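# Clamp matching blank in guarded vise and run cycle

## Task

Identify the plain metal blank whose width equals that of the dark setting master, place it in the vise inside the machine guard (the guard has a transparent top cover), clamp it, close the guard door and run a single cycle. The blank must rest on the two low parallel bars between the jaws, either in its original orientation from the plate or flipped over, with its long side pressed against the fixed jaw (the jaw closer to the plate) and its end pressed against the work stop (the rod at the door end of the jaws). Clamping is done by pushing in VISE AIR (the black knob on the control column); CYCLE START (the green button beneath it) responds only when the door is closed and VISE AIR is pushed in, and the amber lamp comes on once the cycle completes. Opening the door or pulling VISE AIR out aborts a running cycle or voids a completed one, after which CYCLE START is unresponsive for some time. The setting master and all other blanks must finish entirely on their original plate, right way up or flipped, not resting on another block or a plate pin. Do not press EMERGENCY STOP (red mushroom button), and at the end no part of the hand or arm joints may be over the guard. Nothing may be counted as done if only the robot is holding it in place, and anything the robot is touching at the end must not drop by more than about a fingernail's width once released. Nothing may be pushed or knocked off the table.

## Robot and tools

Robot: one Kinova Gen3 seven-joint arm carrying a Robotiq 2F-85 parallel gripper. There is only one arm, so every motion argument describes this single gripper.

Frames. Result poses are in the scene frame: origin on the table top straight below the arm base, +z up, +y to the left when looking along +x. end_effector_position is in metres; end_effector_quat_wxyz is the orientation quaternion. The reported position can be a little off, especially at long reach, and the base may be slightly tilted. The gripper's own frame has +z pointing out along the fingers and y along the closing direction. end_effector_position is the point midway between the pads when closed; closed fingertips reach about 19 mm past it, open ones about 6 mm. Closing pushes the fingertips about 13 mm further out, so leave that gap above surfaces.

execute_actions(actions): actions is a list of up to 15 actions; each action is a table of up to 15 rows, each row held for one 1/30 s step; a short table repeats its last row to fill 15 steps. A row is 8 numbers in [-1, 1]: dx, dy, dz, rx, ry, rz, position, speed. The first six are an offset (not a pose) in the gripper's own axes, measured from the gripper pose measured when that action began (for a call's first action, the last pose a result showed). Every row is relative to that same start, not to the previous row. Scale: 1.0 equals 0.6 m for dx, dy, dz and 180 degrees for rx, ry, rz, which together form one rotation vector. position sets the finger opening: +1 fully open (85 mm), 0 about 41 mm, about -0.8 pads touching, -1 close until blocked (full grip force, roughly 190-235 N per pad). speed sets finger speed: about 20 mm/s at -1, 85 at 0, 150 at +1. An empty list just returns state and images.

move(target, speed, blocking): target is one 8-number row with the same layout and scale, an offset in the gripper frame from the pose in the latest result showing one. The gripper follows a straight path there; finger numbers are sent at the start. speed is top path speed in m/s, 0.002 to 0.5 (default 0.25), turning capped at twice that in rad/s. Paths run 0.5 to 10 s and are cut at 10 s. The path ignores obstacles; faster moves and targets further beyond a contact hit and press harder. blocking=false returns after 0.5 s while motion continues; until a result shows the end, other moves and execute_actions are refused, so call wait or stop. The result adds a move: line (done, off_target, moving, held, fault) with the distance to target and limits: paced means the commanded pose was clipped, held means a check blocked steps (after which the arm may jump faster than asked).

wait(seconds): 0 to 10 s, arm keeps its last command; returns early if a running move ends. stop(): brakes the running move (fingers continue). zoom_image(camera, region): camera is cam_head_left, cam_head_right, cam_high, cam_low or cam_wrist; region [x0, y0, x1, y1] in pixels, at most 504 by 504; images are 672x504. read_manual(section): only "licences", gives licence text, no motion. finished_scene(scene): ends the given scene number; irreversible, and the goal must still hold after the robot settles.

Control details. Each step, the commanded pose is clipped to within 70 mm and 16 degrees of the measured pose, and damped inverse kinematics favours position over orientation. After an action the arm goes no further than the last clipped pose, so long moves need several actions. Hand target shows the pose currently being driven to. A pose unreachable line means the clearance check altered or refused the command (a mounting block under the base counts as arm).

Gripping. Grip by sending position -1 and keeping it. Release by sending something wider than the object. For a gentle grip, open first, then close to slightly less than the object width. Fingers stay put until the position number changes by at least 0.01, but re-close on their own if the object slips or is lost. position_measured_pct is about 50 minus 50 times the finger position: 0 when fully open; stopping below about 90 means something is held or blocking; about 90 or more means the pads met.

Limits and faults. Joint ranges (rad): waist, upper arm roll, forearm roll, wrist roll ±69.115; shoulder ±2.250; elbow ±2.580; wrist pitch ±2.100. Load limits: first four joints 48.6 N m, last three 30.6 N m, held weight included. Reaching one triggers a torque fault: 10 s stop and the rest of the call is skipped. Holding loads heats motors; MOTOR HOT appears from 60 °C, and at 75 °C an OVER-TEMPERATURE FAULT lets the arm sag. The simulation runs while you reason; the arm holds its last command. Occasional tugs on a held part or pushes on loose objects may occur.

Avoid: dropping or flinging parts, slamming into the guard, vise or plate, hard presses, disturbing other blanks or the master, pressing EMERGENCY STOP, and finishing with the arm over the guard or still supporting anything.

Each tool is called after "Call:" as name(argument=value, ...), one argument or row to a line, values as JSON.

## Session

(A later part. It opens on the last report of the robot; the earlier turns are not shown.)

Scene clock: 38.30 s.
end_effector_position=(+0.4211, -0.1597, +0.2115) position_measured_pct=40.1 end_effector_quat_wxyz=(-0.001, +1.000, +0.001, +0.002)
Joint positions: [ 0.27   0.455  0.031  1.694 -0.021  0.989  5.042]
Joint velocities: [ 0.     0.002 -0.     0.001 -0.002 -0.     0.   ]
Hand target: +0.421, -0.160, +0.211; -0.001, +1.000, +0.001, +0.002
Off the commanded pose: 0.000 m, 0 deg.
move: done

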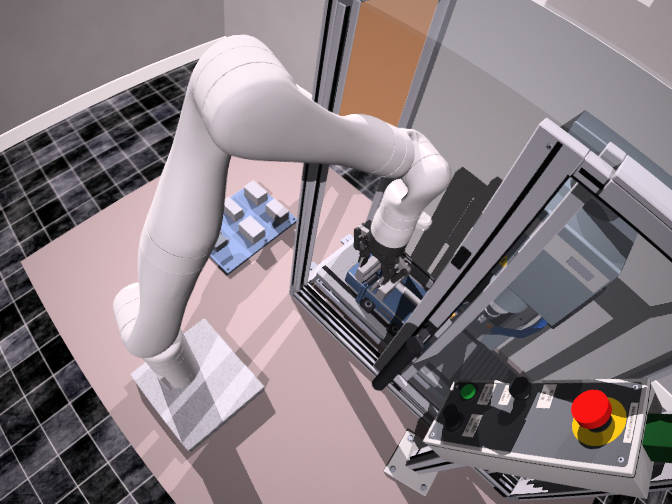

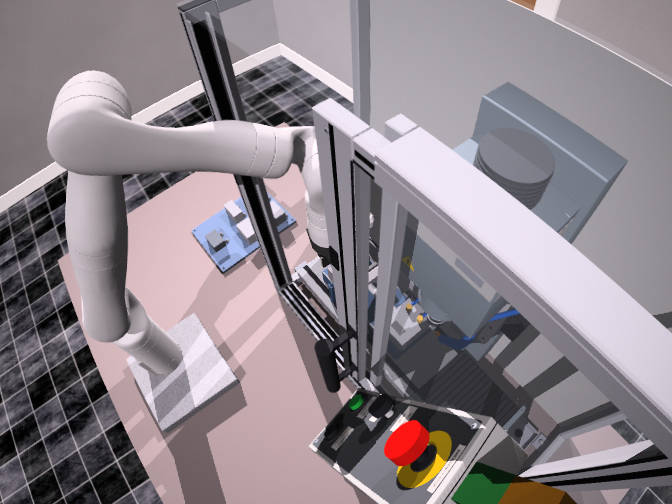

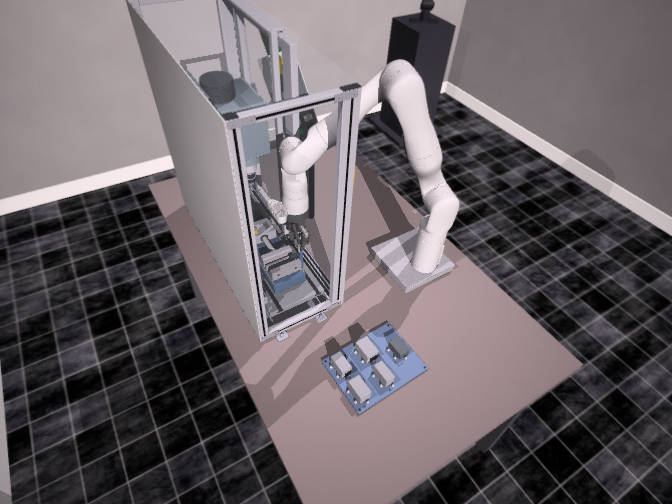

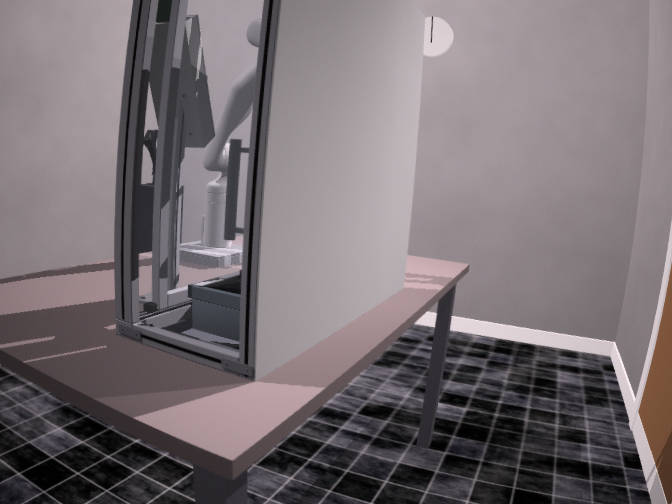

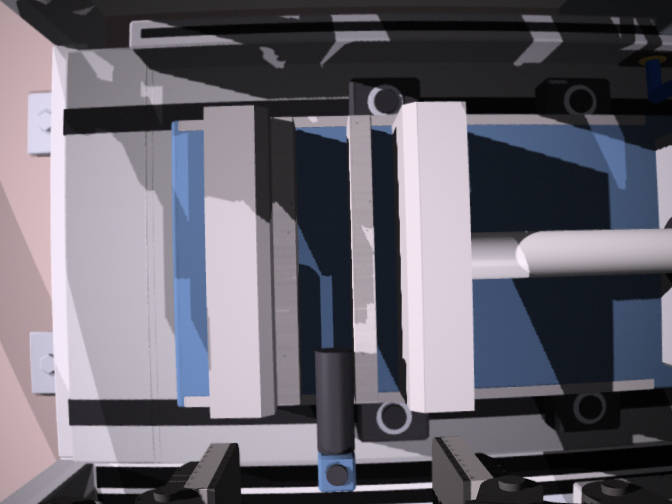

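Call:
move(
  target=[-0.302, -0.05, -0.064, 0, 0, 0, 0.2, 0],
  speed=0.25,
)

Call:
move(
  target=[-0.03, -0.45, 0.05, 0, 0, -0.25, 0.2, 0],
  speed=0.3,
)

Scene clock: 41.27 s.
end_effector_position=(+0.2397, -0.1295, +0.2491) position_measured_pct=40.1 end_effector_quat_wxyz=(-0.001, +1.000, +0.001, +0.001)
Joint positions: [ 0.336  0.023  0.055  2.145 -0.005  0.971  5.126]
Joint velocities: [ 0.001 -0.01   0.001  0.     0.001 -0.     0.   ]
Hand target: +0.240, -0.130, +0.249; -0.001, +1.000, +0.001, +0.001
Off the commanded pose: 0.001 m, 0 deg.
move: done

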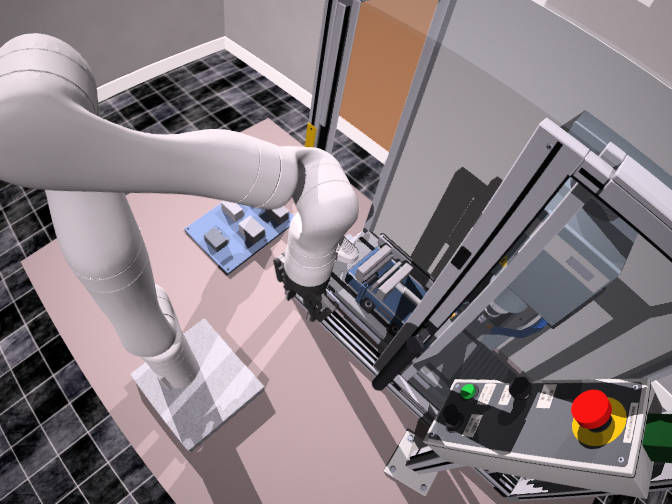

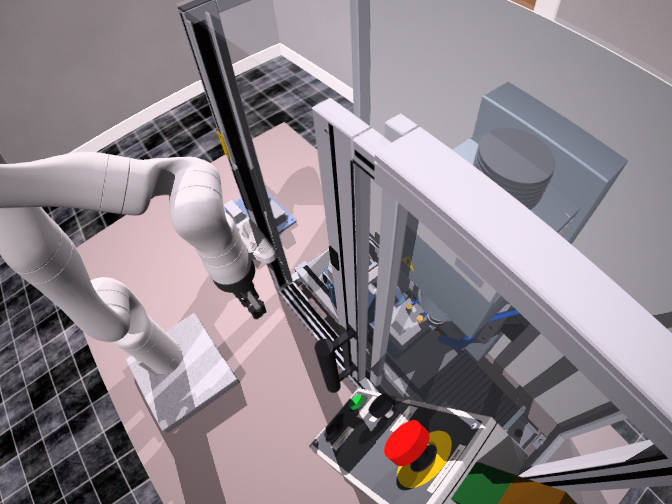

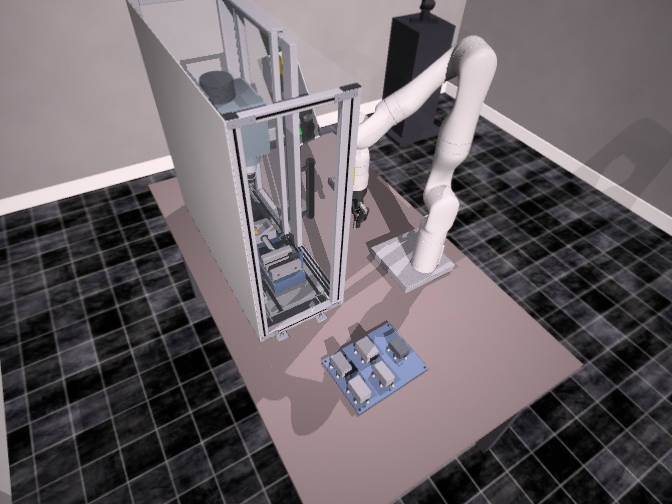

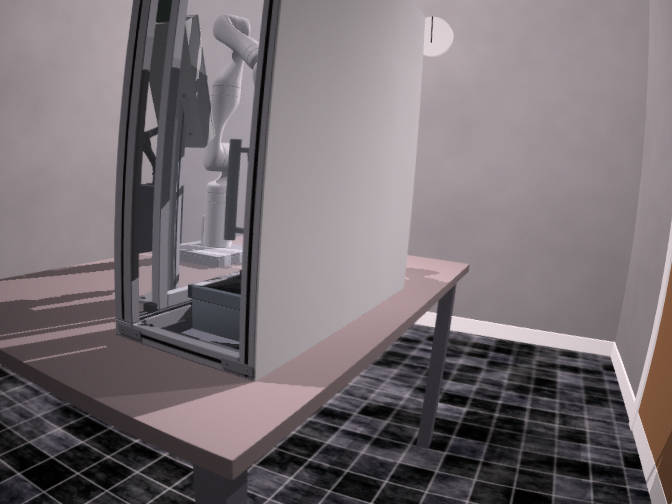

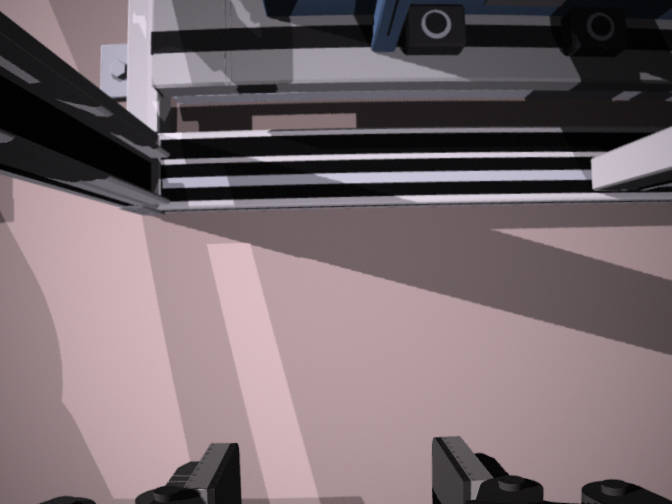

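Scene clock: 42.97 s.
end_effector_position=(+0.2233, +0.1409, +0.2207) position_measured_pct=40.1 end_effector_quat_wxyz=(-0.001, +0.924, +0.383, +0.003)
Joint positions: [-0.201  0.07  -0.499  2.216  0.046  0.857  4.788]
Joint velocities: [-0.005  0.01  -0.012 -0.001  0.002  0.001 -0.003]
Hand target: +0.223, +0.141, +0.220; -0.001, +0.923, +0.384, +0.003
Off the commanded pose: 0.002 m, 0 deg.
move: done

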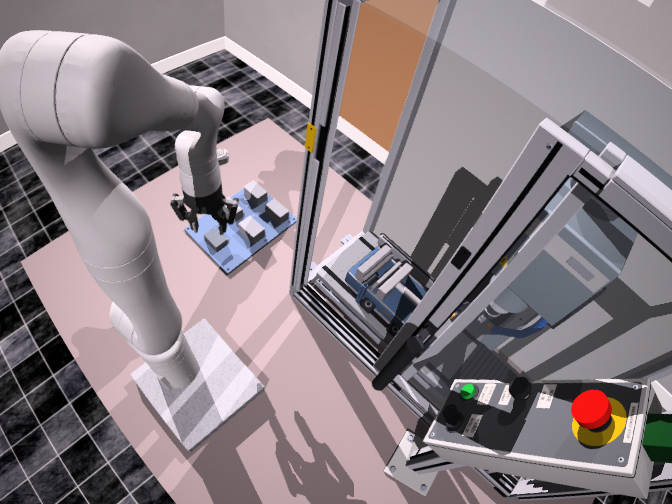

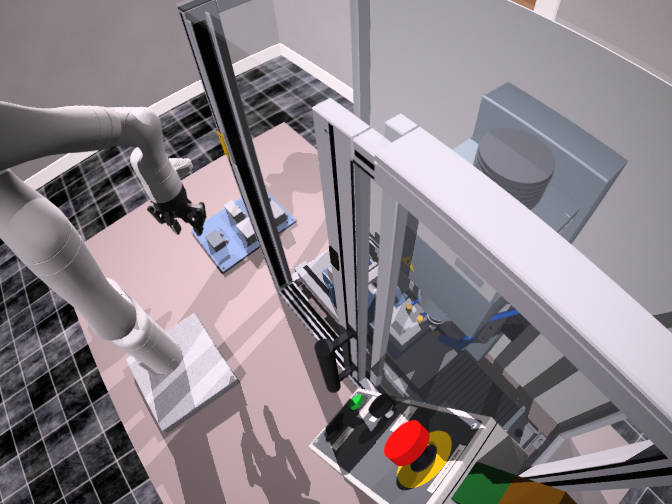

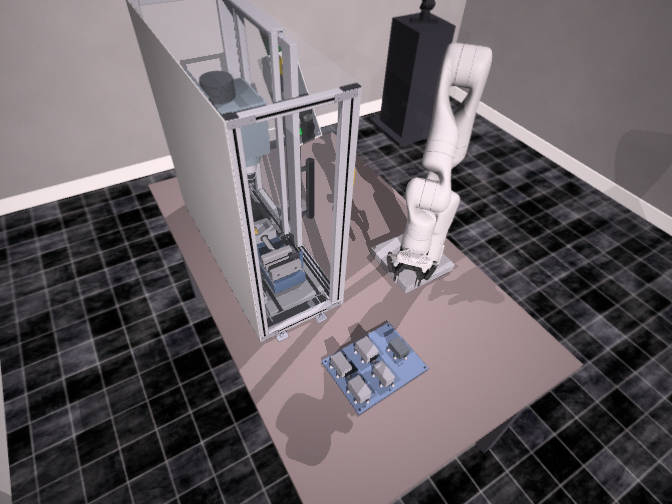

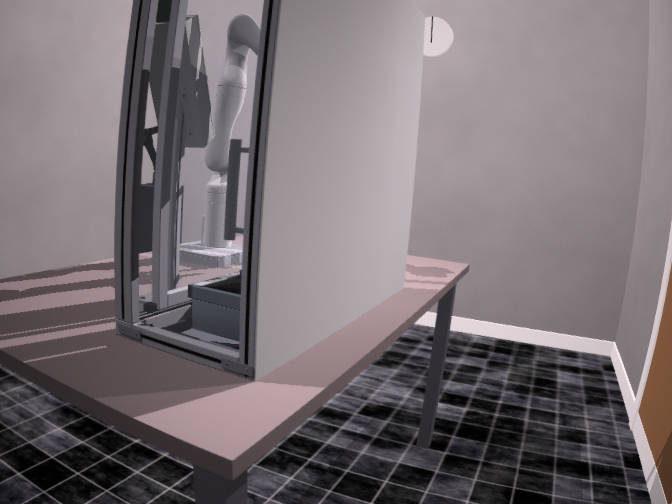

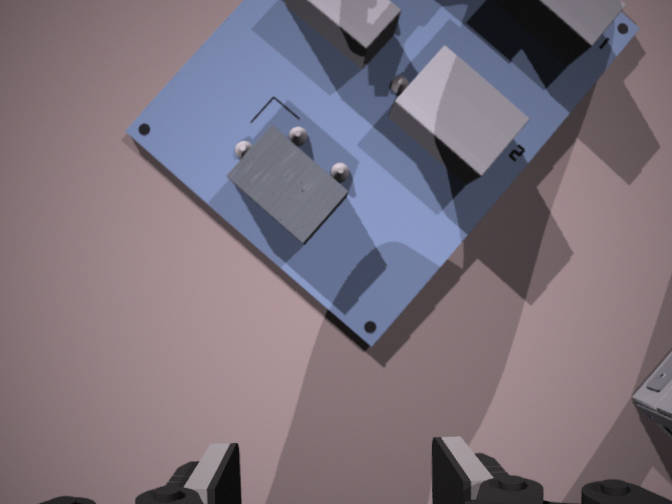

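Call:
move(
  target=[0.447, 0.1145, 0.201, 0, -0.002, -0.2594, 0.3, 0],
  speed=0.2,
)

Scene clock: 45.70 s.
end_effector_position=(+0.4628, +0.2821, +0.1025) position_measured_pct=34.9 end_effector_quat_wxyz=(+0.001, +0.697, +0.717, +0.002)
Joint positions: [-0.326  0.835 -0.508  1.464  0.46   0.957  5.371]
Joint velocities: [-0.002  0.011  0.002 -0.002 -0.003  0.001  0.001]
Hand target: +0.463, +0.282, +0.102; +0.001, +0.697, +0.717, +0.001
Off the commanded pose: 0.001 m, 0 deg.
move: done

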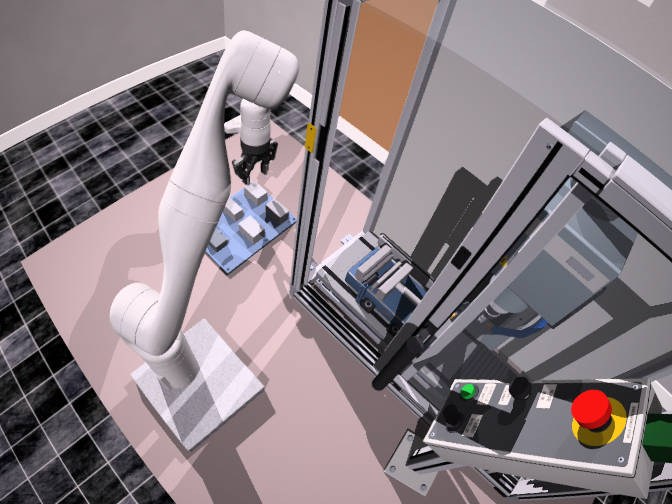

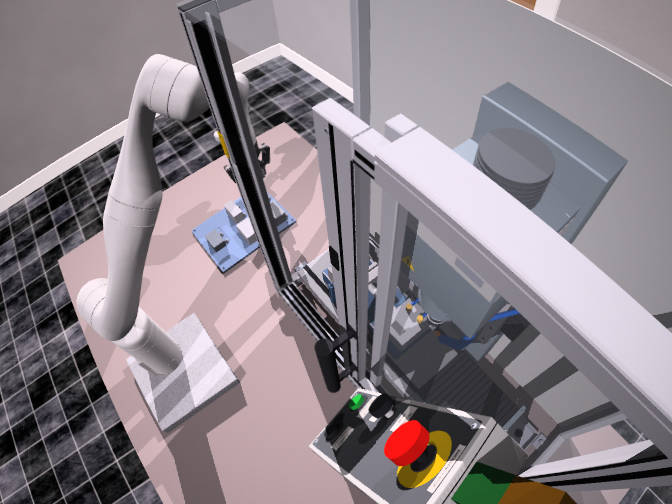

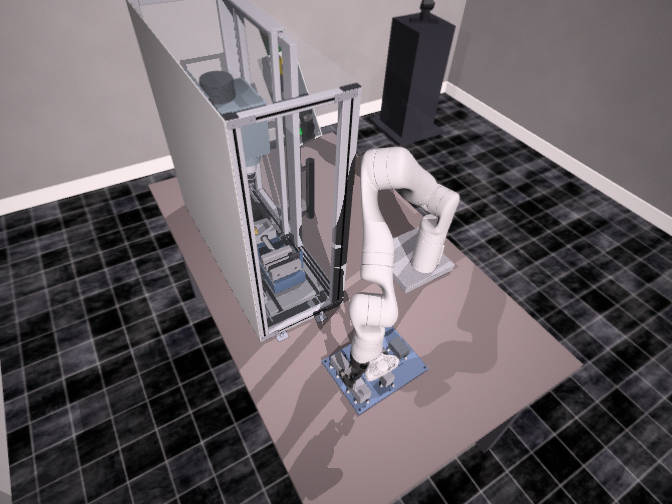

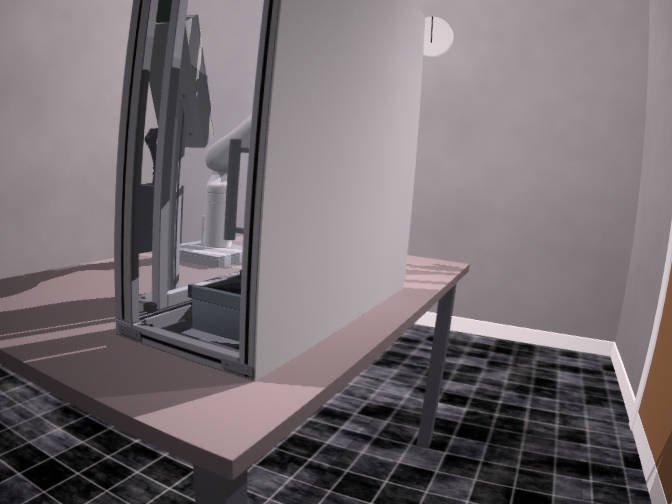

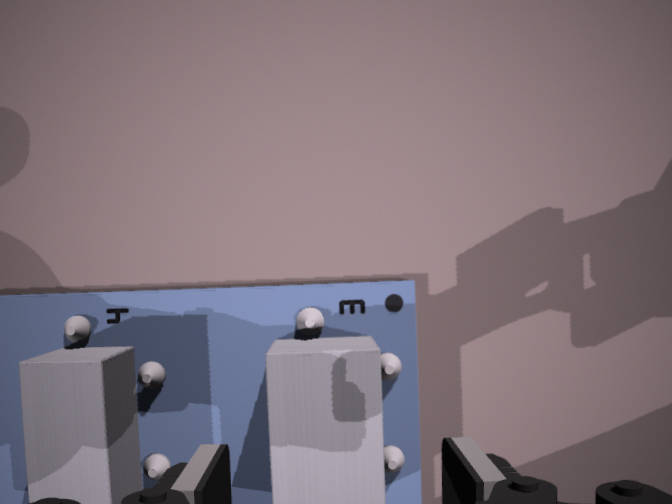

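Call:
move(
  target=[-0.005, -0.0045, 0.0975, 0, 0, 0, 0.2, 0],
  speed=0.06,
)

Scene clock: 47.40 s.
end_effector_position=(+0.4603, +0.2791, +0.0442) position_measured_pct=40.1 end_effector_quat_wxyz=(+0.001, +0.697, +0.717, +0.002)
Joint positions: [-0.342  0.92  -0.468  1.51   0.51   0.83   5.332]
Joint velocities: [-0.001  0.003 -0.001 -0.     0.002 -0.    -0.   ]
Hand target: +0.460, +0.279, +0.044; +0.001, +0.697, +0.717, +0.002
Off the commanded pose: 0.000 m, 0 deg.
move: done

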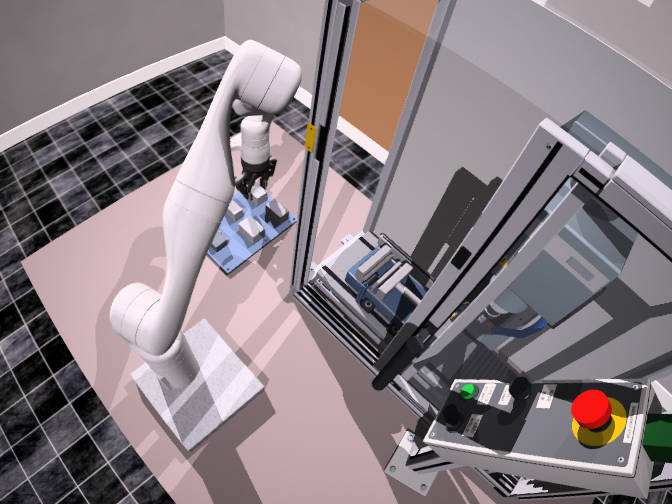

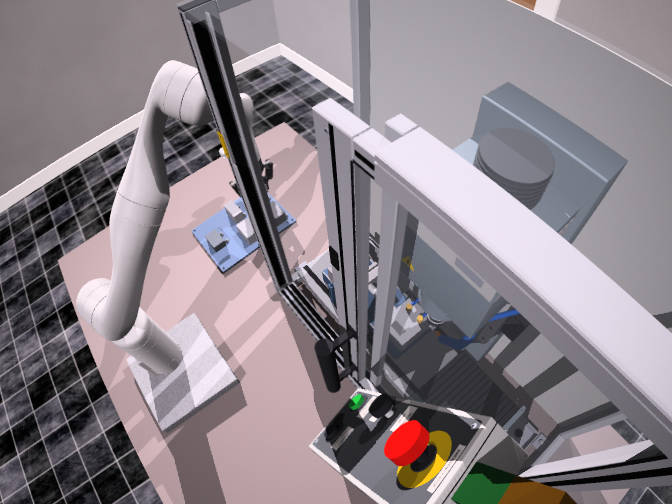

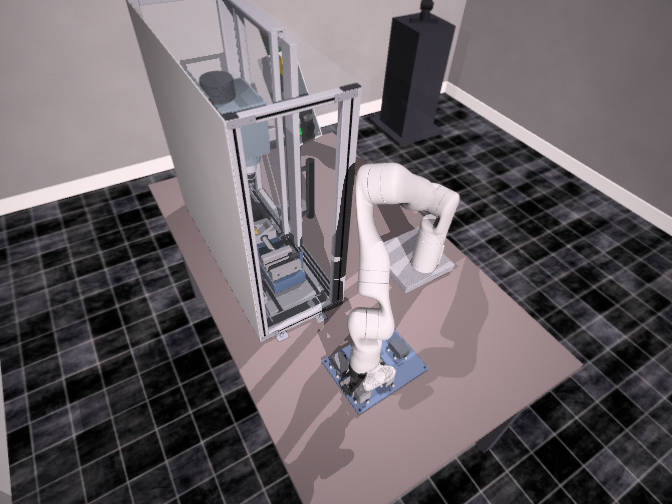

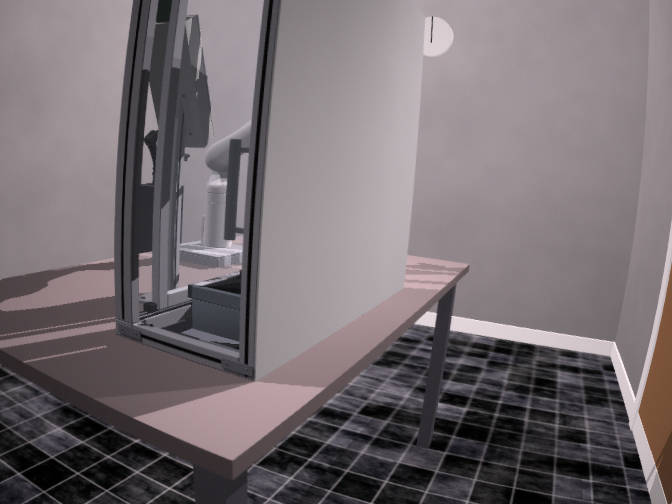

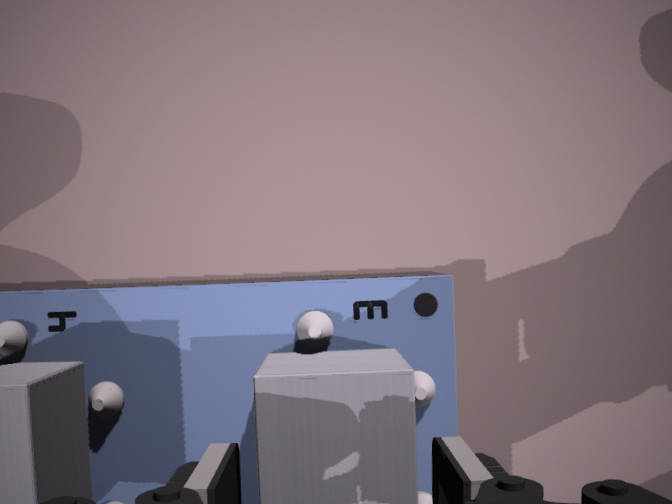

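Call:
execute_actions(
  actions=[
    [[0,0,0.004,0,0,0,0.2,0]],
    [[0,0,0,0,0,0,-1,-0.7]],
    [[0,0,0,0,0,0,-1,-0.7]],
  ],
)

Scene clock: 49.13 s.
end_effector_position=(+0.4605, +0.2792, +0.0423) position_measured_pct=56.0 end_effector_quat_wxyz=(+0.001, +0.697, +0.717, +0.002)
Joint positions: [-0.343  0.923 -0.466  1.51   0.512  0.826  5.331]
Joint velocities: [-0.  0.  0.  0.  0.  0.  0.]
Hand target: +0.460, +0.279, +0.042; +0.001, +0.697, +0.717, +0.002
Off the commanded pose: 0.000 m, 0 deg.

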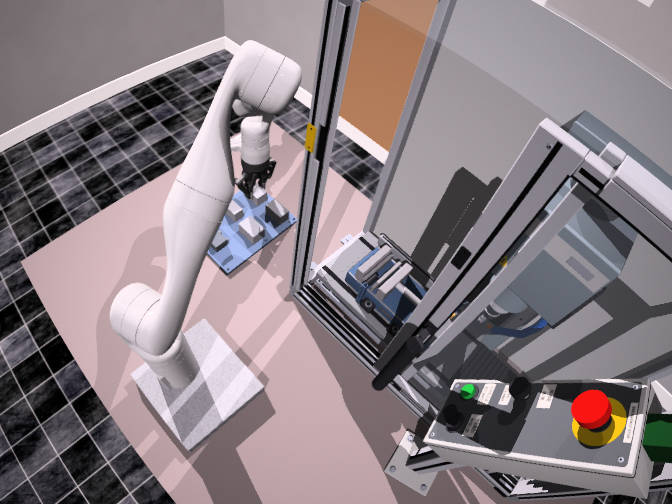

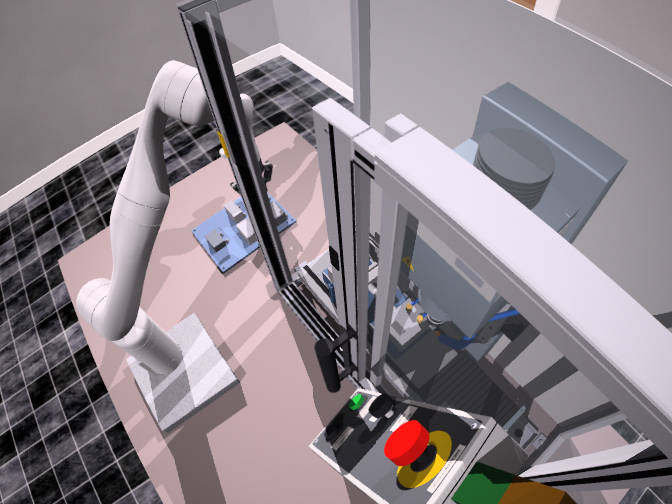

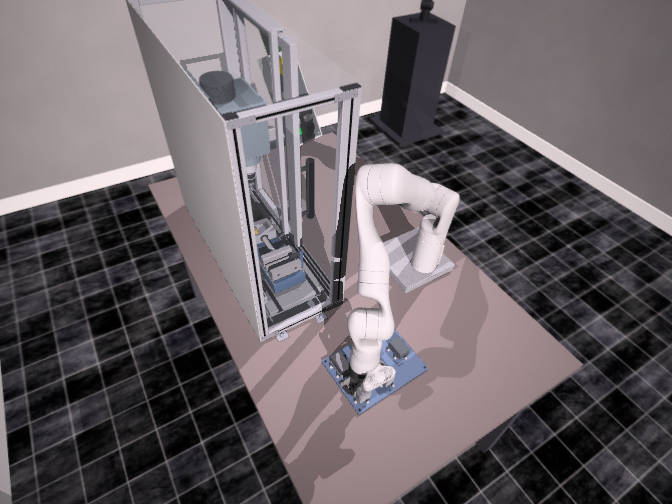

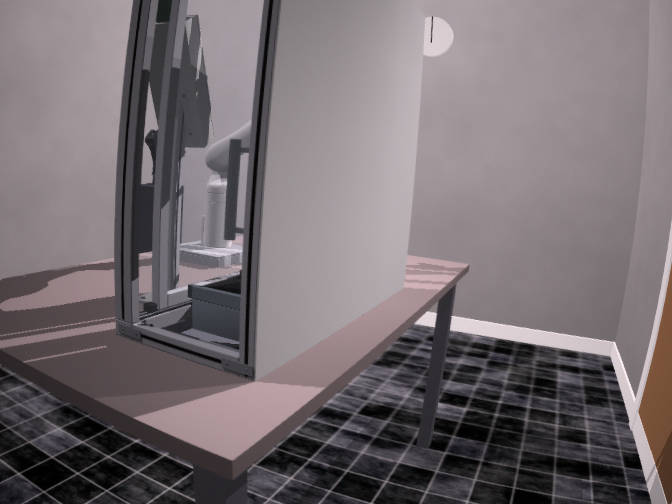

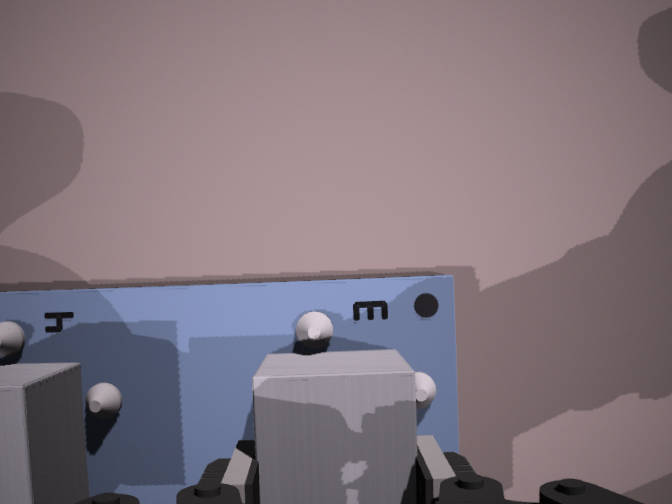

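Call:
move(
  target=[0, 0, -0.1, 0, 0, 0, -1, 0],
  speed=0.1,
)

Call:
move(
  target=[-0.22, -0.399, -0.23, 0, 0, 0, -1, 0],
  speed=0.2,
)

Scene clock: 50.33 s.
end_effector_position=(+0.4603, +0.2790, +0.1022) position_measured_pct=56.0 end_effector_quat_wxyz=(+0.001, +0.697, +0.717, +0.002)
Joint positions: [-0.321  0.829 -0.508  1.48   0.461  0.947  5.37 ]
Joint velocities: [ 0.001 -0.003  0.     0.001 -0.001  0.    -0.   ]
Hand target: +0.460, +0.279, +0.102; +0.001, +0.697, +0.717, +0.002
Off the commanded pose: 0.000 m, 0 deg.
move: done

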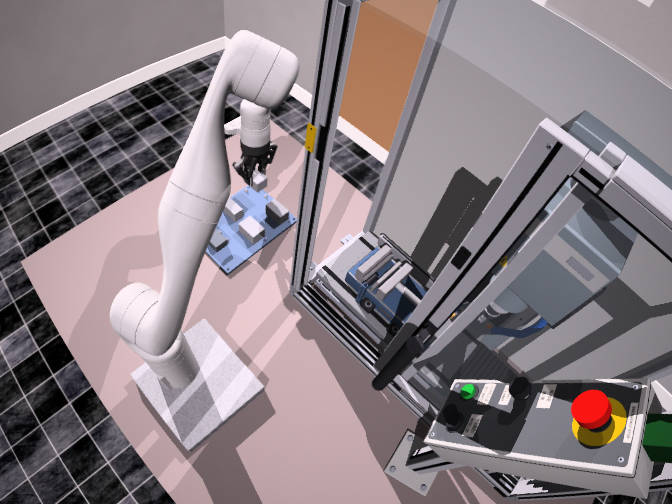

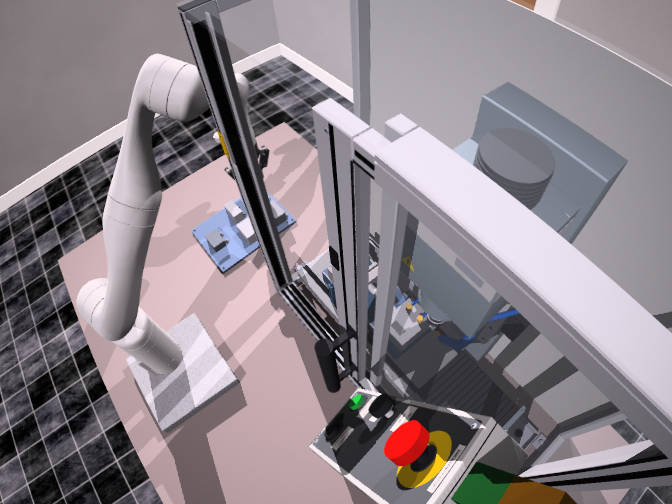

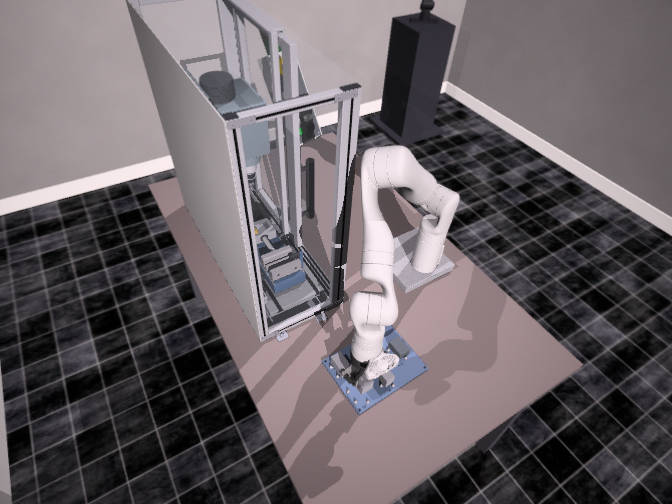

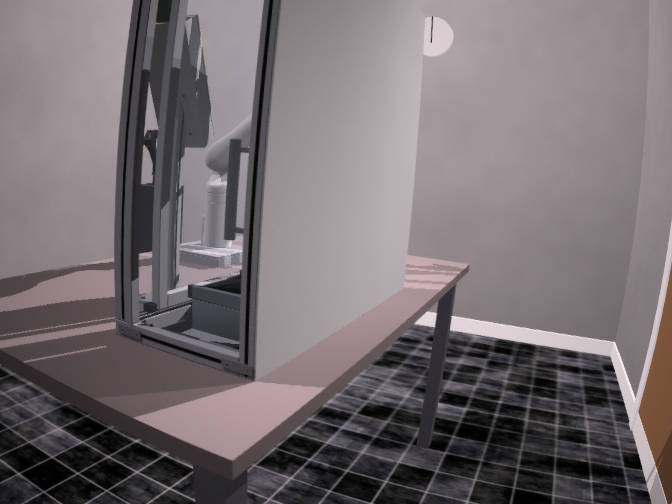

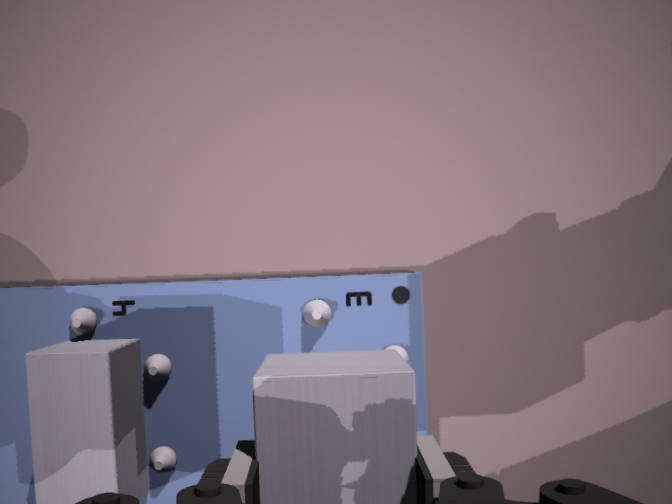

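Scene clock: 52.40 s.
end_effector_position=(+0.2238, +0.1406, +0.2390) position_measured_pct=56.0 end_effector_quat_wxyz=(+0.002, +0.696, +0.718, +0.001)
Joint positions: [ 0.002  0.047 -0.698  2.168  0.044  0.934  5.61 ]
Joint velocities: [ 0.001 -0.007  0.003 -0.    -0.002 -0.     0.001]
Hand target: +0.224, +0.140, +0.239; +0.002, +0.696, +0.718, +0.001
Off the commanded pose: 0.001 m, 0 deg.
move: done

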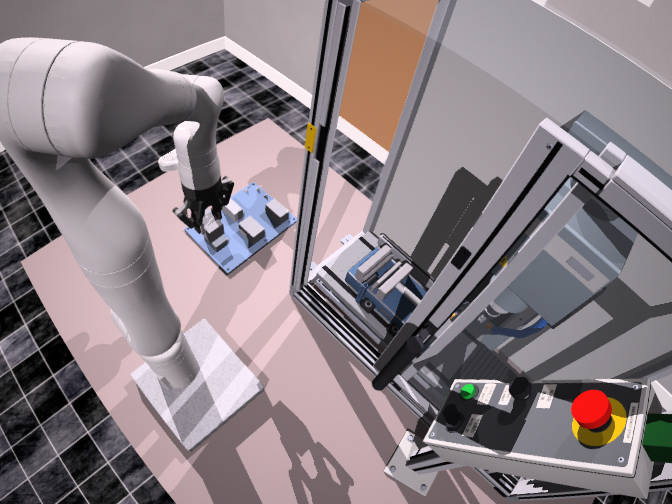

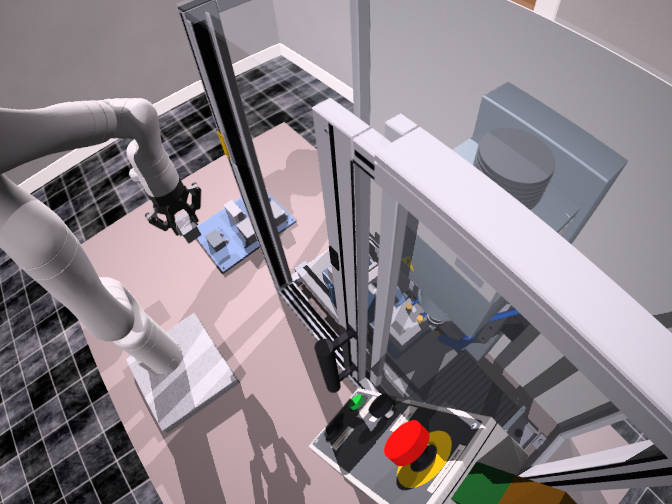

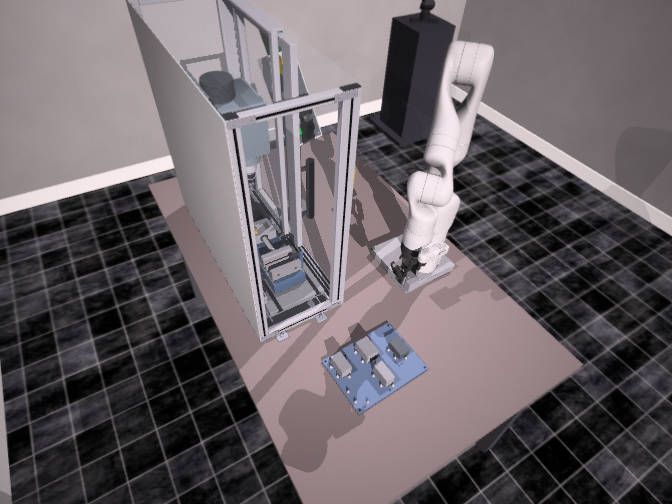

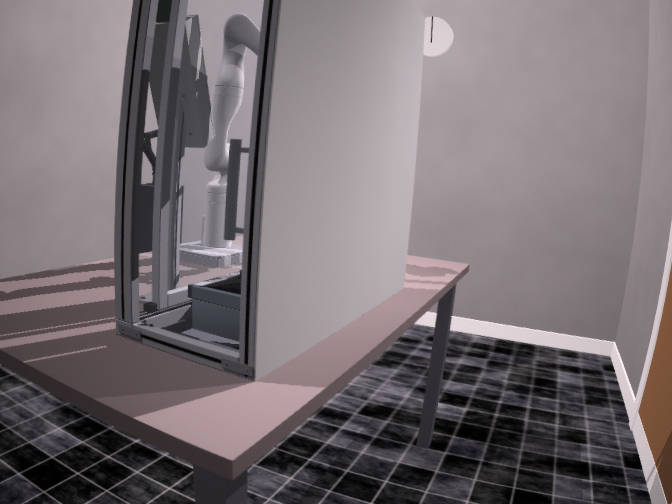

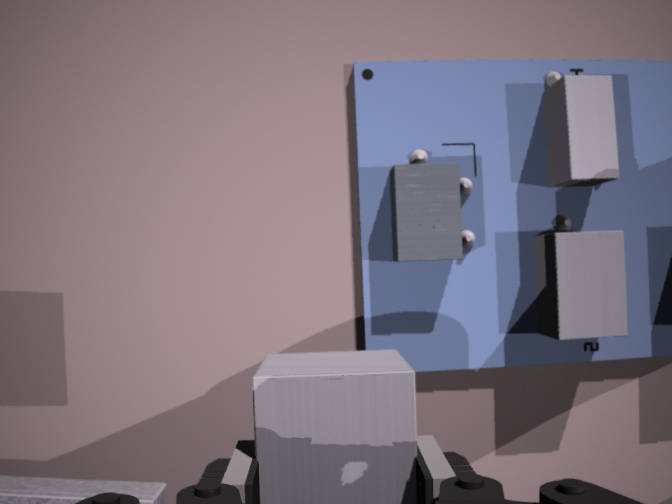

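Call:
move(
  target=[-0.485, 0.012, -0.018, 0, 0, -0.49, -1, 0],
  speed=0.25,
)

Scene clock: 56.07 s.
end_effector_position=(+0.2380, -0.1504, +0.2500) position_measured_pct=56.0 end_effector_quat_wxyz=(+0.001, +0.000, +1.000, -0.002)
Joint positions: [ 0.513  0.044 -0.06   2.119  0.006  0.974  8.322]
Joint velocities: [ 0.002  0.004  0.006 -0.001 -0.002  0.     0.001]
Hand target: +0.238, -0.151, +0.250; +0.001, +0.000, +1.000, -0.002
Off the commanded pose: 0.002 m, 0 deg.
move: done

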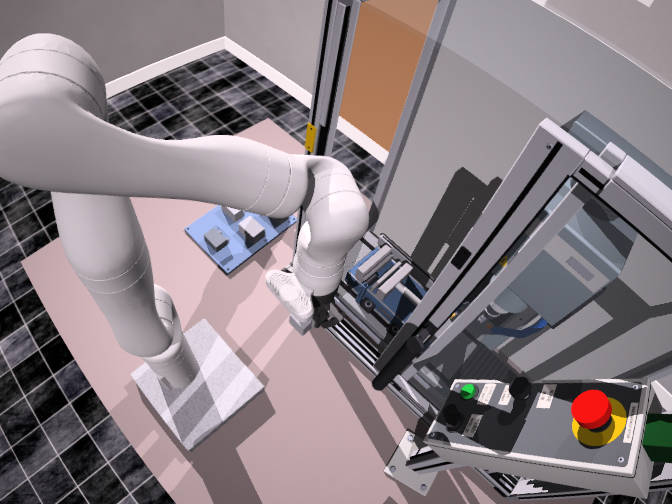

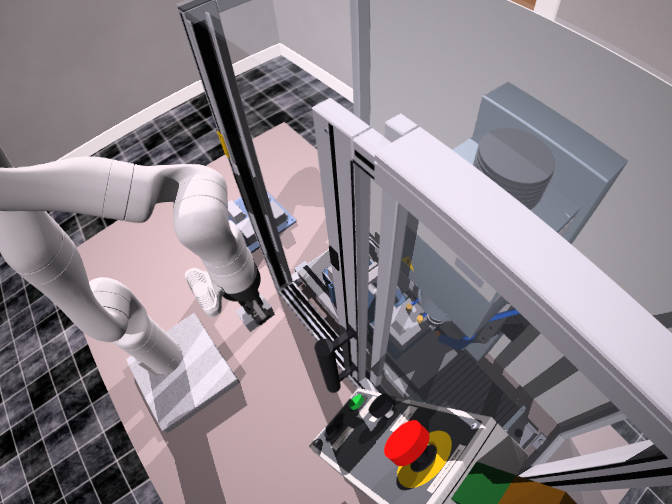

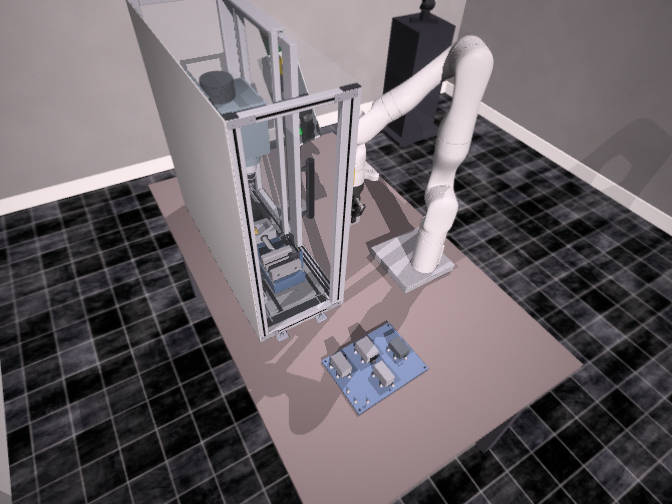

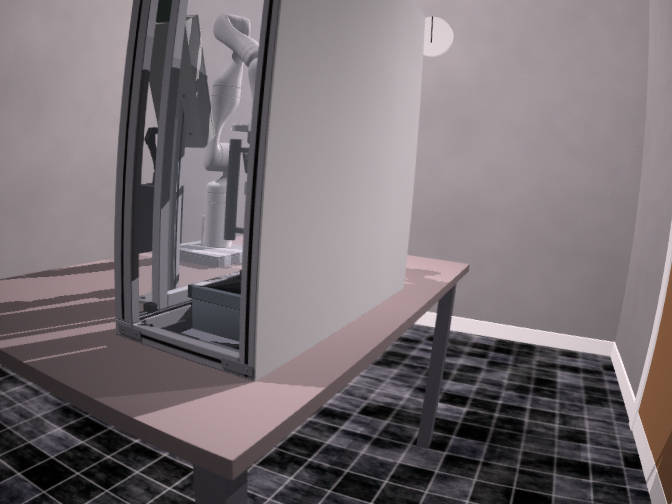

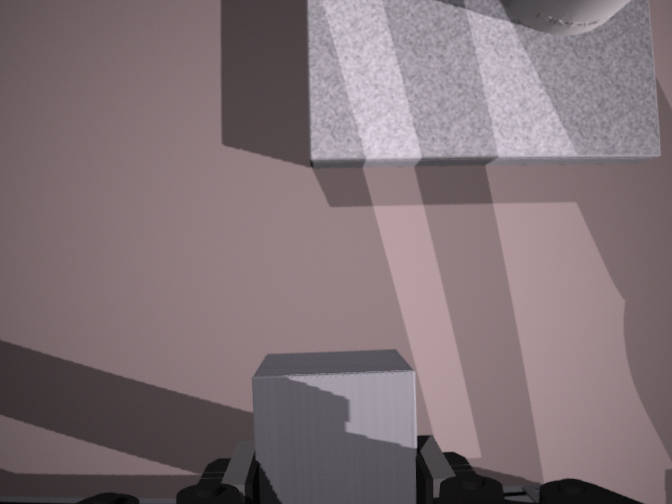

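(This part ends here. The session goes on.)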